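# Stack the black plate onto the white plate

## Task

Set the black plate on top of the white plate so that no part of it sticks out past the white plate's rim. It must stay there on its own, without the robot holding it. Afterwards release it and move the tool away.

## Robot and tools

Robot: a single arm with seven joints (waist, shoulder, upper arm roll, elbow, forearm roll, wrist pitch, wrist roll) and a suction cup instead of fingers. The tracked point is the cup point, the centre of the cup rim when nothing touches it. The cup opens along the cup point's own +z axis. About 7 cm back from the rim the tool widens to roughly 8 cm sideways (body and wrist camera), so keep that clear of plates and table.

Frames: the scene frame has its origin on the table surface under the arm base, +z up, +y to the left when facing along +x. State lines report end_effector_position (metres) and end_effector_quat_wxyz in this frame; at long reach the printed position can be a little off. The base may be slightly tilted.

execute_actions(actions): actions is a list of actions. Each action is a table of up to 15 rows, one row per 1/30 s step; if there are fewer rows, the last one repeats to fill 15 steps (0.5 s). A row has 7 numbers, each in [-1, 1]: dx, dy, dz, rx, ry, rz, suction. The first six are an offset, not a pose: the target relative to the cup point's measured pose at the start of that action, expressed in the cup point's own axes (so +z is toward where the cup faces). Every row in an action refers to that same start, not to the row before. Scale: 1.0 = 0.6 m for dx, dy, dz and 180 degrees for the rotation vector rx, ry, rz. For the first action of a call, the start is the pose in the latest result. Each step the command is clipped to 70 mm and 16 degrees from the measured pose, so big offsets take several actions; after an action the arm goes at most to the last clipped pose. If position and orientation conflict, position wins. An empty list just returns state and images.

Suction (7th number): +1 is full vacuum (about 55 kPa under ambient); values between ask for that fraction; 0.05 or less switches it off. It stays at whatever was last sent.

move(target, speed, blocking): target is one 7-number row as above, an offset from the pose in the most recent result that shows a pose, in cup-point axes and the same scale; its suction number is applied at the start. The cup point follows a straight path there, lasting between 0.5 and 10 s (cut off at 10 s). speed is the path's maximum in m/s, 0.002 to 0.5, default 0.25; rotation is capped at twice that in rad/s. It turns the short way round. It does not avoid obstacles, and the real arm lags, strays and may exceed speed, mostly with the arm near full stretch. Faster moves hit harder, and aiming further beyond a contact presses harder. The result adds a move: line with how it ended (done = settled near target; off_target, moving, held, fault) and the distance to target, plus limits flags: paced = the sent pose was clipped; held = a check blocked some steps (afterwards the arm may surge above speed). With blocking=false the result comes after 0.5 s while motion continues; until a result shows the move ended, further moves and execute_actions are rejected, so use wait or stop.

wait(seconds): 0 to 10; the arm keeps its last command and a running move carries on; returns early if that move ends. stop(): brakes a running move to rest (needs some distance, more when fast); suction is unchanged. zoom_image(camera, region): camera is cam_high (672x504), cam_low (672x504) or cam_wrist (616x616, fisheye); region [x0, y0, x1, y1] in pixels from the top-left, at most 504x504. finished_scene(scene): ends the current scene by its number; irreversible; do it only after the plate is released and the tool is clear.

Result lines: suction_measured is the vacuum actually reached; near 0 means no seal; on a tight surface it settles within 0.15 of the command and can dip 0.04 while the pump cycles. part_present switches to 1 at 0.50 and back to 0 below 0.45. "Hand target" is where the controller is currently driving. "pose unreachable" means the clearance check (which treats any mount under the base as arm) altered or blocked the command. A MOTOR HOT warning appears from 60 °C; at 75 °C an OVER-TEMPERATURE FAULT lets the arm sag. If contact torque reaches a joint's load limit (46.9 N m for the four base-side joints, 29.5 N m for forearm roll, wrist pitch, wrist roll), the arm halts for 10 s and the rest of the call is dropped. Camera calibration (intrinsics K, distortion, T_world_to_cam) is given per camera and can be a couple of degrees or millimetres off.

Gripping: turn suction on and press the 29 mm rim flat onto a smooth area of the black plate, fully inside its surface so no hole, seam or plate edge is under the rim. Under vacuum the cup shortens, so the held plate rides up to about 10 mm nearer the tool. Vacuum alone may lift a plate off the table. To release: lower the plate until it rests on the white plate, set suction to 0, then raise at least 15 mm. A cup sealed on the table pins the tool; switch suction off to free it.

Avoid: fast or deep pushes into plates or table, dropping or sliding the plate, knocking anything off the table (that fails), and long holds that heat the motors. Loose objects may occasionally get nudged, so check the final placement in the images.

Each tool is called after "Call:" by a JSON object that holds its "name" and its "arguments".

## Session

Call:
{"name": "execute_actions", "arguments": {"actions": []}}

Scene clock: 0.00 s.
end_effector_position=(+0.4518, -0.0063, +0.2200) suction_measured=0.00 part_present=0 end_effector_quat_wxyz=(-0.003, +0.002, +1.000, +0.007)
Joint positions: [-0.056  0.432  0.001  1.655  0.     1.055  3.089]
Joint velocities: [-0.     0.001 -0.     0.     0.    -0.001 -0.   ]
Motor temperatures (°C, as the motors report them): [30 28 28 28 39 42 37]
Hand target: +0.452, -0.006, +0.220; -0.003, +0.002, +1.000, +0.007
camera_calibration (this result's frames):
cam_wrist: T_world_to_cam=[[0.0809388, -0.988162, -0.130324, 0.00184728], [-0.921677, -0.123976, 0.367615, 0.348635], [-0.379421, 0.0903628, -0.920801, 0.475114], [0, 0, 0, 1]] pos_world=[0.501448, 0.00211533, 0.309562]

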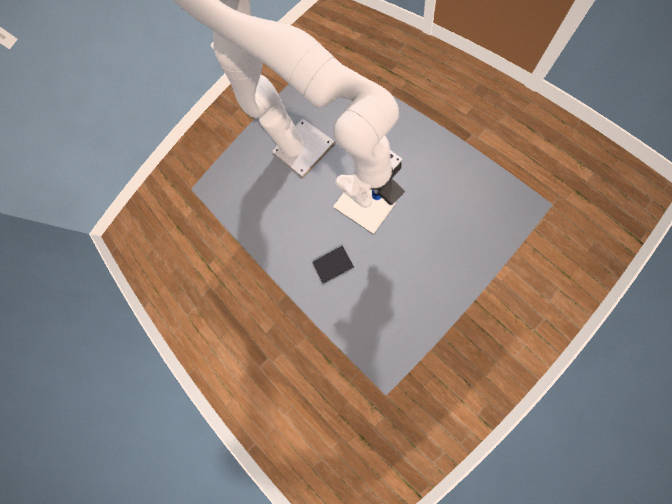

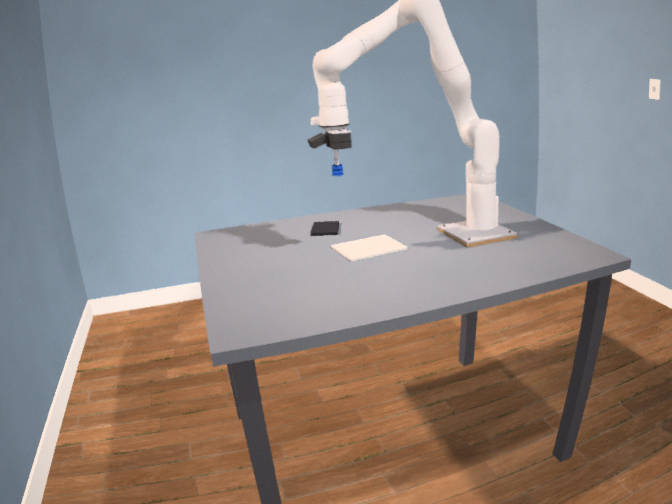

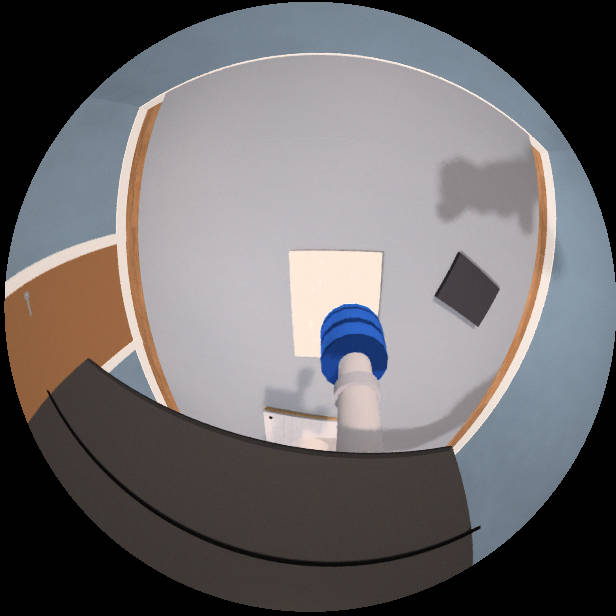

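Call:
{"name": "zoom_image", "arguments": {"camera": "cam_high", "region": [290, 170, 440, 300]}}

Call:
{"name": "zoom_image", "arguments": {"camera": "cam_low", "region": [300, 200, 420, 280]}}

Region (290, 170, 440, 300) of cam_high's 672x504 image, scaled by 3.360, with more detail than that image has; it fills the top 437 rows of this view, and the rest is white.

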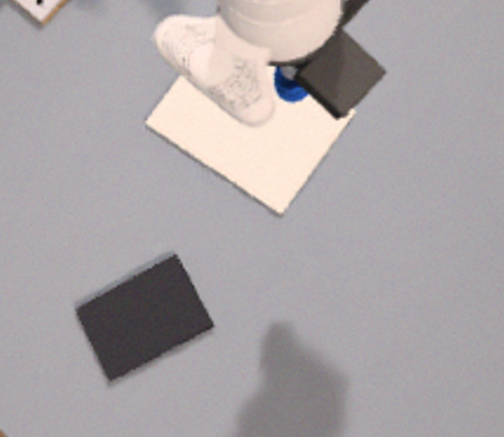

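Region (300, 200, 420, 280) of cam_low's 672x504 image, scaled by 4.200, with more detail than that image has.

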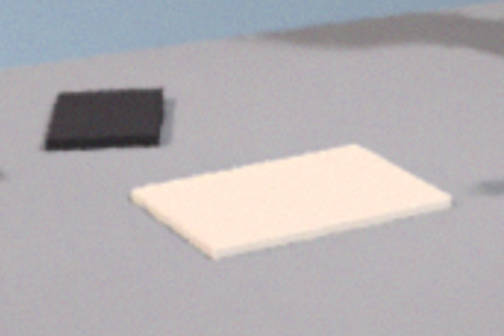

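Call:
{"name": "move", "arguments": {"target": [0.011,-0.369,0.305,0,0,0,0], "speed": 0.3}}

Call:
{"name": "move", "arguments": {"target": [0,0,0.042,0,0,0,1], "speed": 0.04}}

Scene clock: 10.40 s.
end_effector_position=(+0.4427, -0.2251, +0.0339) suction_measured=0.00 part_present=0 end_effector_quat_wxyz=(-0.003, +0.002, +1.000, +0.007)
Joint positions: [ 0.396  0.803  0.026  1.679 -0.03   0.659  3.582]
Joint velocities: [ 0.003  0.005  0.001 -0.001 -0.001 -0.002  0.001]
Motor temperatures (°C, as the motors report them): [30 28 28 28 39 42 37]
Hand target: +0.443, -0.225, +0.034; -0.003, +0.002, +1.000, +0.007
Off the commanded pose: 0.000 m, 0 deg.
move: done
camera_calibration (this result's frames):
cam_wrist: T_world_to_cam=[[0.0814875, -0.98817, -0.129925, -0.238155], [-0.921633, -0.124334, 0.367607, 0.381417], [-0.379412, 0.0897882, -0.920861, 0.319906], [0, 0, 0, 1]] pos_world=[0.492309, -0.216638, 0.123436]

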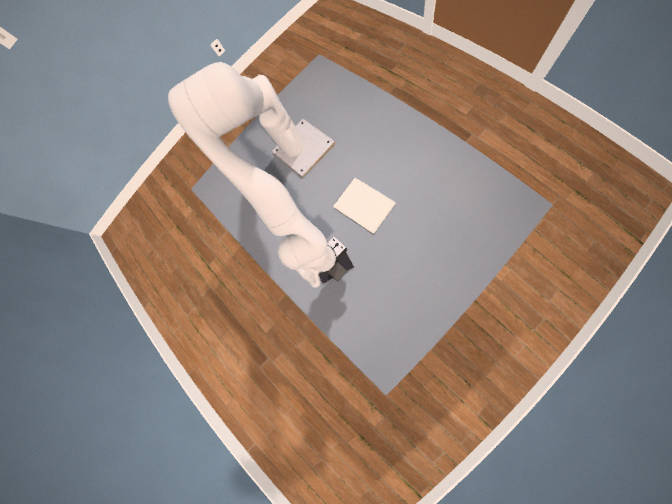

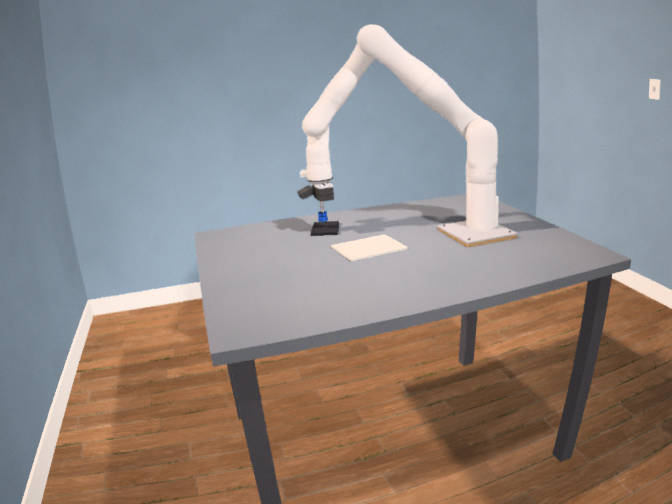

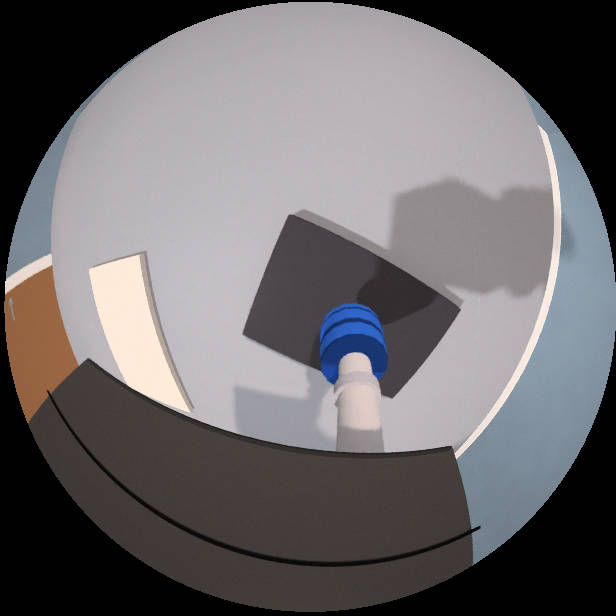

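Scene clock: 11.33 s.
end_effector_position=(+0.4424, -0.2247, +0.0086) suction_measured=0.35 part_present=0 end_effector_quat_wxyz=(-0.003, +0.002, +1.000, +0.007)
Joint positions: [ 0.397  0.852  0.024  1.685 -0.03   0.604  3.583]
Joint velocities: [-0.     0.005 -0.001  0.001 -0.001 -0.001  0.   ]
Motor temperatures (°C, as the motors report them): [30 28 28 28 39 42 37]
Hand target: +0.443, -0.225, +0.009; -0.003, +0.002, +1.000, +0.007
Off the commanded pose: 0.000 m, 0 deg.
move: done
camera_calibration (this result's frames):
cam_wrist: T_world_to_cam=[[0.0814929, -0.988146, -0.130098, -0.24099], [-0.92151, -0.124432, 0.367879, 0.390441], [-0.379707, 0.0899072, -0.920728, 0.29663], [0, 0, 0, 1]] pos_world=[0.492067, -0.216219, 0.0981277]

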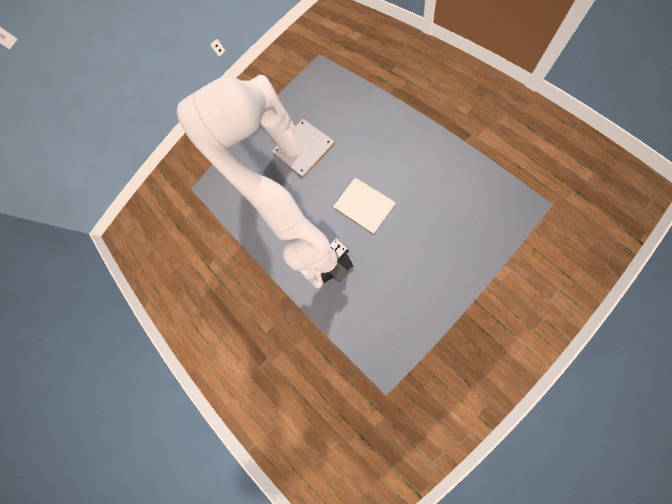

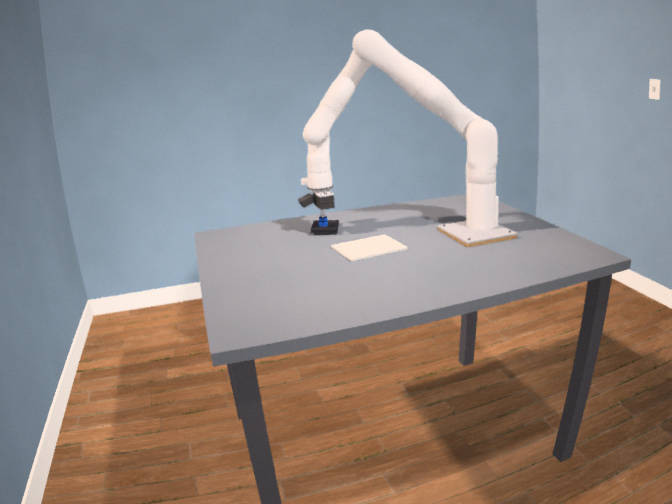

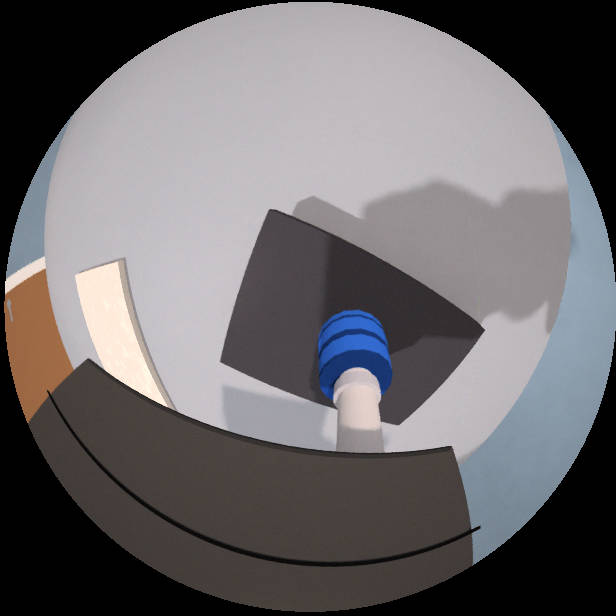

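Next: lift, then carry to (0.380, −0.002) while turning 60°.

Call:
{"name": "move", "arguments": {"target": [0,0,-0.04,0,0,0,1], "speed": 0.08}}

Call:
{"name": "move", "arguments": {"target": [0.105,0.371,0.005,0,0,0.335,1], "speed": 0.35}}

Scene clock: 13.83 s.
end_effector_position=(+0.4425, -0.2250, +0.0324) suction_measured=0.98 part_present=1 end_effector_quat_wxyz=(-0.003, +0.002, +1.000, +0.007)
Joint positions: [ 0.396  0.806  0.026  1.68  -0.03   0.656  3.582]
Joint velocities: [-0.    -0.003  0.     0.    -0.     0.     0.   ]
Motor temperatures (°C, as the motors report them): [30 28 28 28 39 42 37]
Hand target: +0.443, -0.225, +0.033; -0.003, +0.002, +1.000, +0.007
Off the commanded pose: 0.000 m, 0 deg.
move: done
camera_calibration (this result's frames):
cam_wrist: T_world_to_cam=[[0.0814146, -0.988134, -0.130241, -0.238168], [-0.921416, -0.124437, 0.368114, 0.38165], [-0.379953, 0.0900365, -0.920613, 0.318743], [0, 0, 0, 1]] pos_world=[0.492156, -0.216549, 0.121929]

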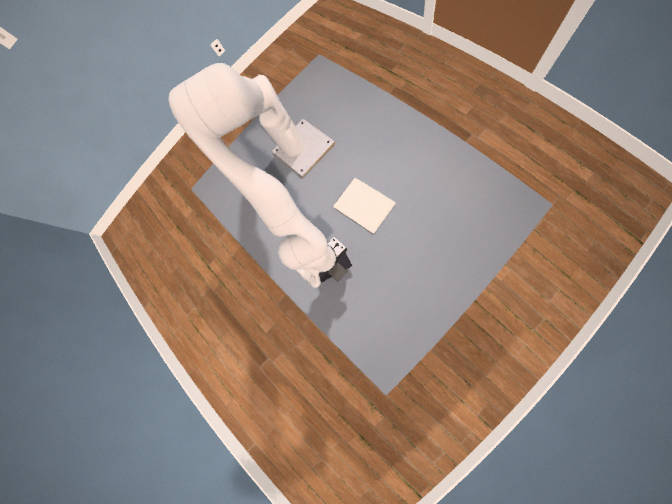

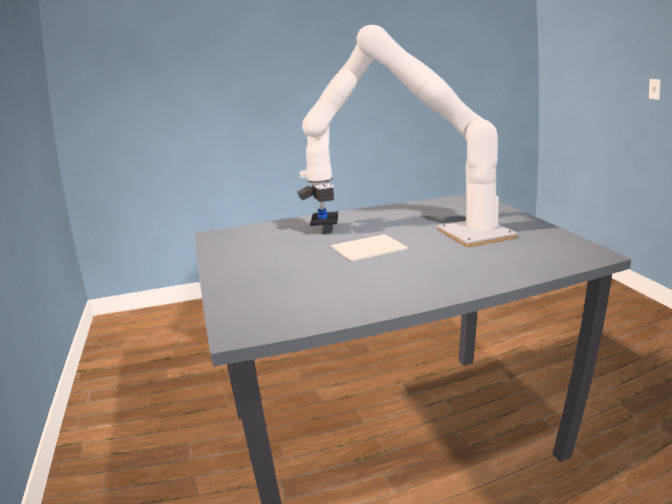

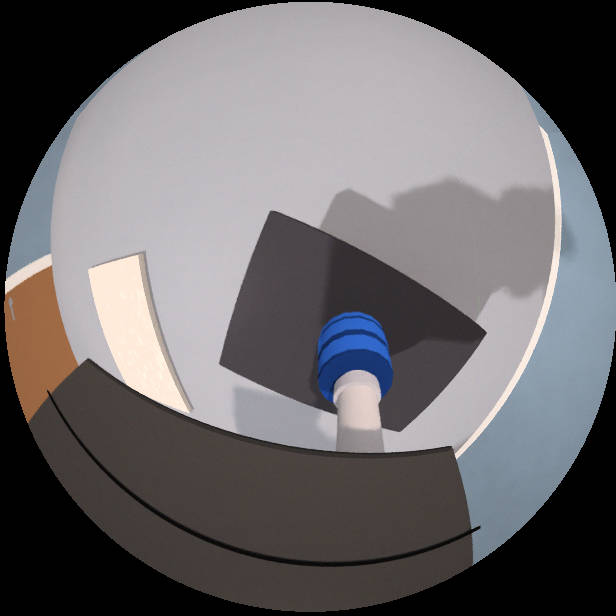

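Scene clock: 15.83 s.
end_effector_position=(+0.3812, -0.0022, +0.0330) suction_measured=0.98 part_present=1 end_effector_quat_wxyz=(-0.006, +0.505, +0.863, +0.005)
Joint positions: [-0.274  0.691  0.29   2.091 -0.466  0.42   2.474]
Joint velocities: [-0.022  0.001  0.002 -0.     0.005  0.002 -0.012]
Motor temperatures (°C, as the motors report them): [30 29 28 28 39 42 37]
Hand target: +0.381, -0.001, +0.033; -0.006, +0.504, +0.864, +0.005
Off the commanded pose: 0.001 m, 0 deg.
move: done
camera_calibration (this result's frames):
cam_wrist: T_world_to_cam=[[-0.82065, -0.558805, -0.119457, 0.331489], [-0.557984, 0.738549, 0.378418, 0.215766], [-0.123237, 0.377204, -0.917894, 0.178637], [0, 0, 0, 1]] pos_world=[0.414445, -0.0414988, 0.121919]

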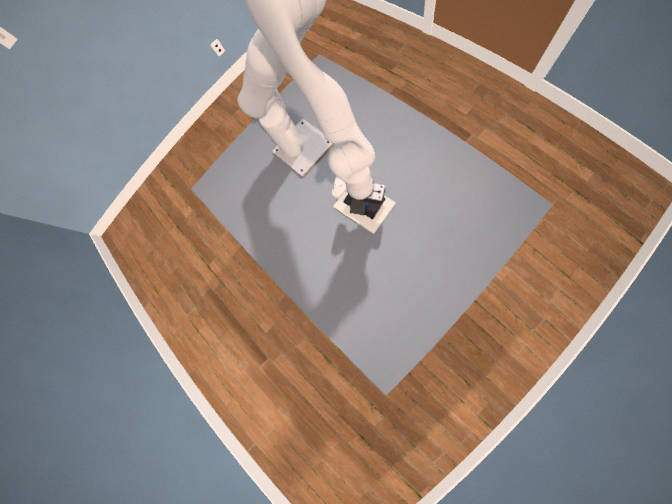

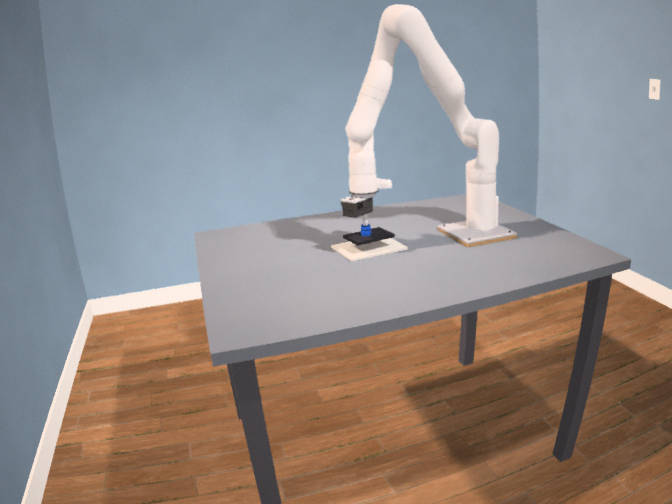

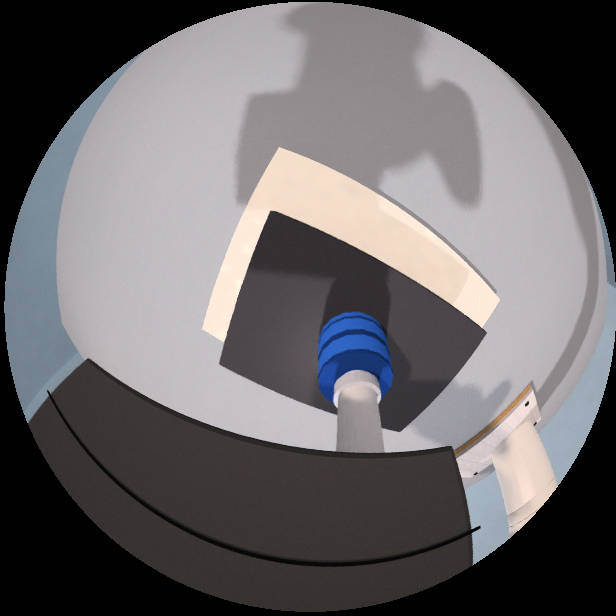

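Call:
{"name": "move", "arguments": {"target": [-0.008,0,0.033,0,0,0,1], "speed": 0.03}}

Scene clock: 19.07 s.
end_effector_position=(+0.3835, -0.0059, +0.0133) suction_measured=0.98 part_present=1 end_effector_quat_wxyz=(-0.006, +0.505, +0.863, +0.005)
Joint positions: [-0.235  0.739  0.252  2.087 -0.486  0.369  2.501]
Joint velocities: [ 0.004  0.005 -0.002 -0.001 -0.001 -0.002  0.002]
Motor temperatures (°C, as the motors report them): [30 29 28 28 39 42 37]
Hand target: +0.383, -0.006, +0.013; -0.006, +0.505, +0.863, +0.005
Off the commanded pose: 0.000 m, 0 deg.
move: done
camera_calibration (this result's frames):
cam_wrist: T_world_to_cam=[[-0.820386, -0.559113, -0.119832, 0.328884], [-0.558417, 0.738289, 0.378285, 0.227419], [-0.123033, 0.377256, -0.9179, 0.16216], [0, 0, 0, 1]] pos_world=[0.416757, -0.0451939, 0.102228]

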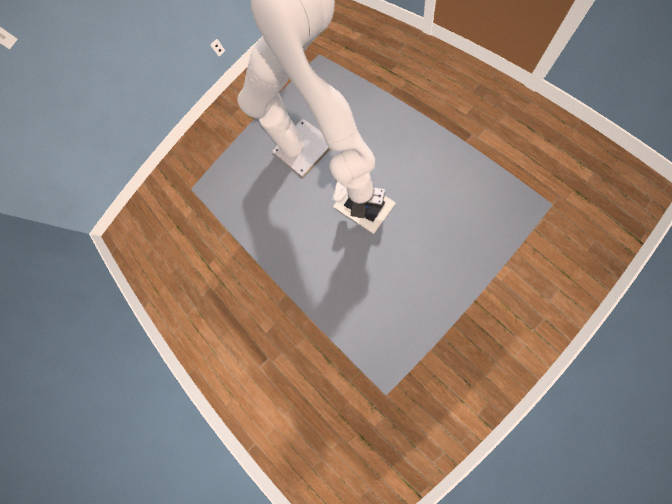

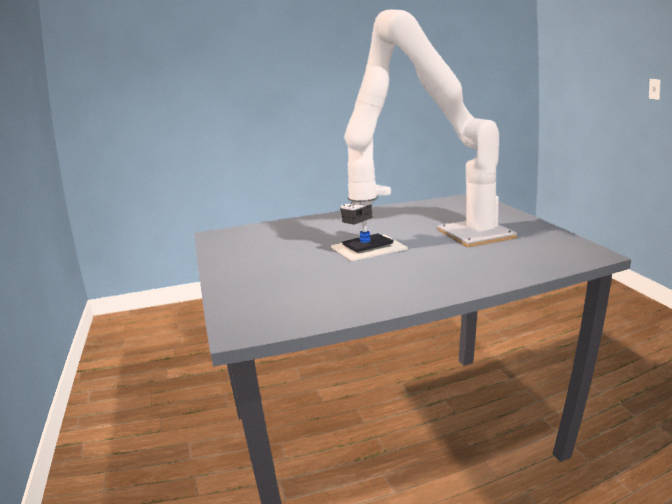

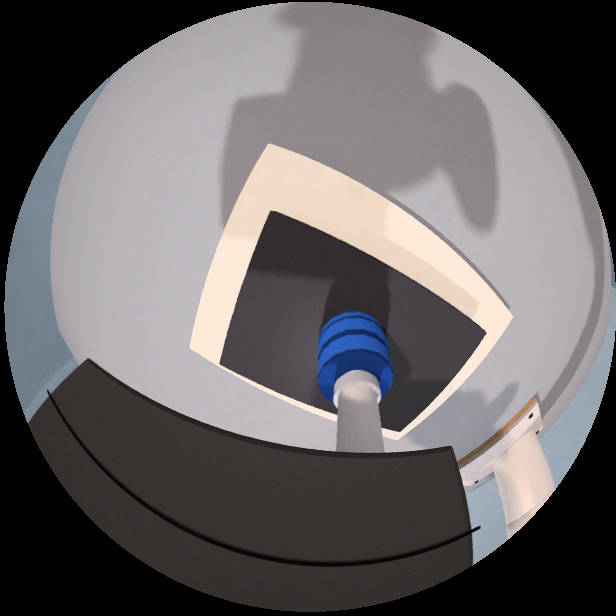

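The plate is inside on all sides but not yet touching, so I'll lower it a little more and release.

Call:
{"name": "execute_actions", "arguments": {"actions": [[[-0.002,0,0.001,0,0,0,1],[-0.004,0,0.002,0,0,0,1],[-0.005,0,0.003,0,0,0,1],[-0.005,0,0.004,0,0,0,1],[-0.005,0,0.005,0,0,0,1],[-0.005,0,0.006,0,0,0,1],[-0.005,0,0.007,0,0,0,1]],[[0,0,0,0,0,0,0]]]}}

Call:
{"name": "move", "arguments": {"target": [0,0,-0.2,0,0,0,0]}}

Scene clock: 24.33 s.
end_effector_position=(+0.3854, -0.0083, +0.0097) suction_measured=0.00 part_present=0 end_effector_quat_wxyz=(-0.006, +0.504, +0.863, +0.006)
Joint positions: [-0.223  0.749  0.244  2.083 -0.488  0.362  2.509]
Joint velocities: [ 0.     0.    -0.    -0.001 -0.    -0.     0.   ]
Motor temperatures (°C, as the motors report them): [30 29 28 28 39 42 37]
Hand target: +0.385, -0.008, +0.009; -0.006, +0.504, +0.863, +0.005
Off the commanded pose: 0.001 m, 0 deg.
camera_calibration (this result's frames):
cam_wrist: T_world_to_cam=[[-0.820118, -0.559199, -0.121253, 0.328565], [-0.559083, 0.738026, 0.377815, 0.231801], [-0.121786, 0.377644, -0.917907, 0.159551], [0, 0, 0, 1]] pos_world=[0.418489, -0.0475956, 0.0987149]

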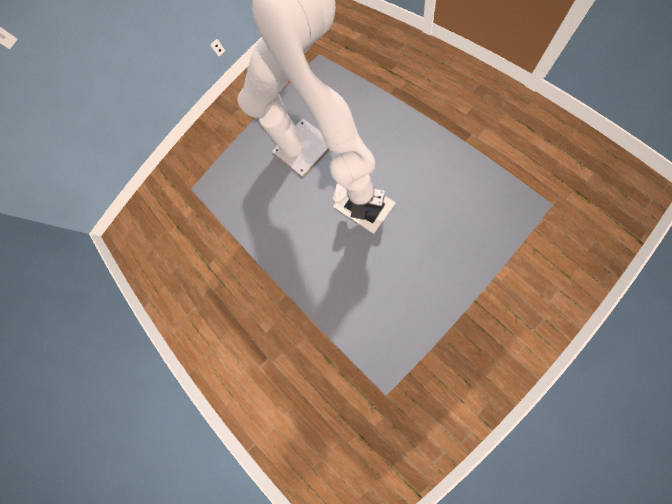

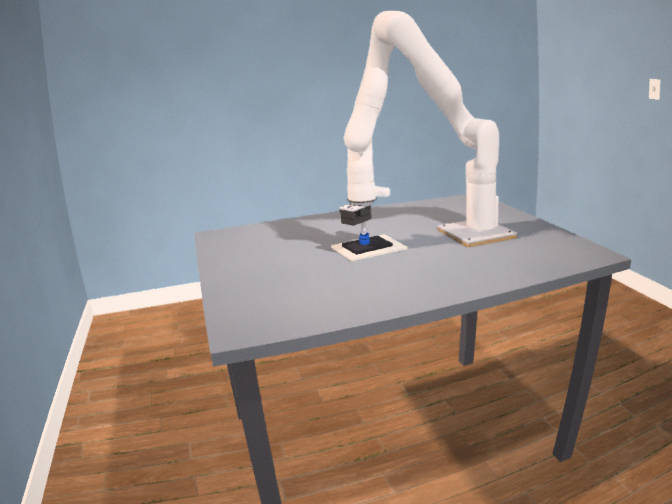

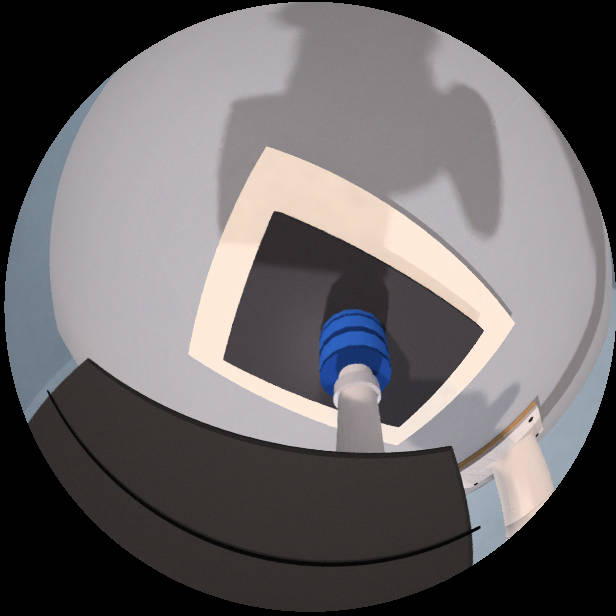

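Scene clock: 25.40 s.
end_effector_position=(+0.3857, -0.0104, +0.1298) suction_measured=0.00 part_present=0 end_effector_quat_wxyz=(-0.006, +0.505, +0.863, +0.005)
Joint positions: [-0.367  0.484  0.435  2.011 -0.308  0.708  2.351]
Joint velocities: [-0.004 -0.005  0.    -0.001  0.001  0.002 -0.002]
Motor temperatures (°C, as the motors report them): [30 29 28 28 39 42 37]
Hand target: +0.386, -0.010, +0.130; -0.006, +0.504, +0.863, +0.006
Off the commanded pose: 0.000 m, 0 deg.
move: done
camera_calibration (this result's frames):
cam_wrist: T_world_to_cam=[[-0.820425, -0.558885, -0.120621, 0.342254], [-0.558576, 0.738442, 0.377751, 0.188035], [-0.122048, 0.377293, -0.918017, 0.270682], [0, 0, 0, 1]] pos_world=[0.418862, -0.0496989, 0.218743]

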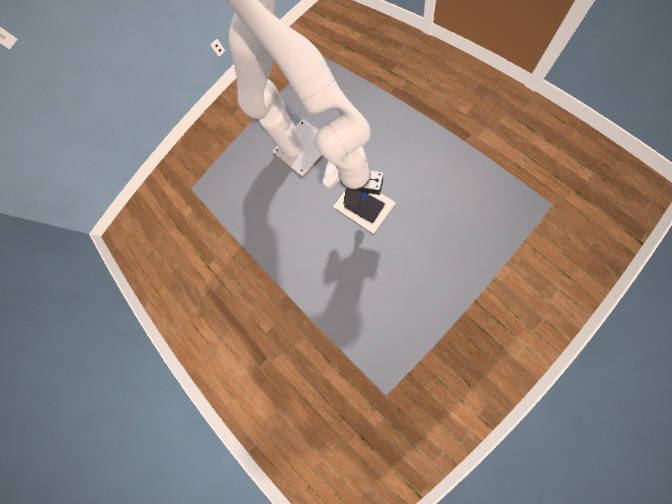

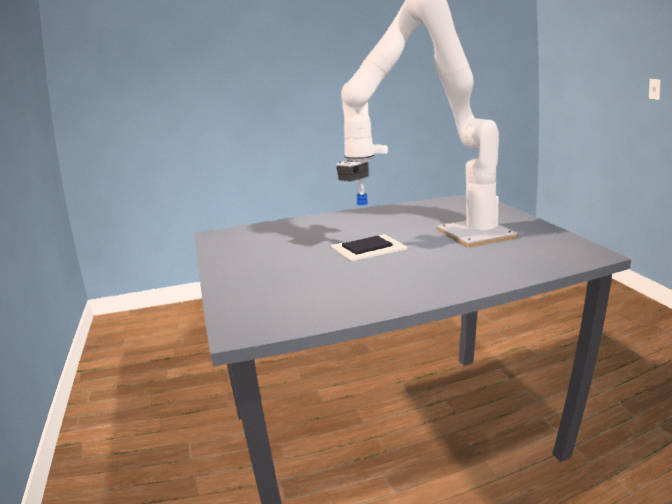

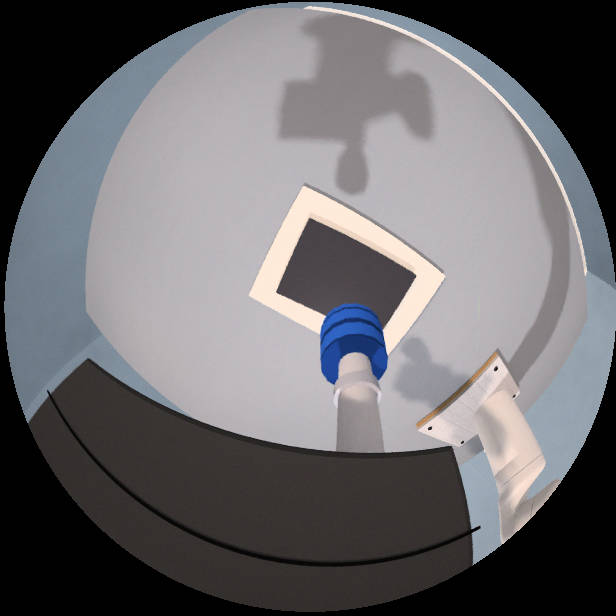

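Call:
{"name": "finished_scene", "arguments": {"scene": 2}}

The scene is finished: the task was done.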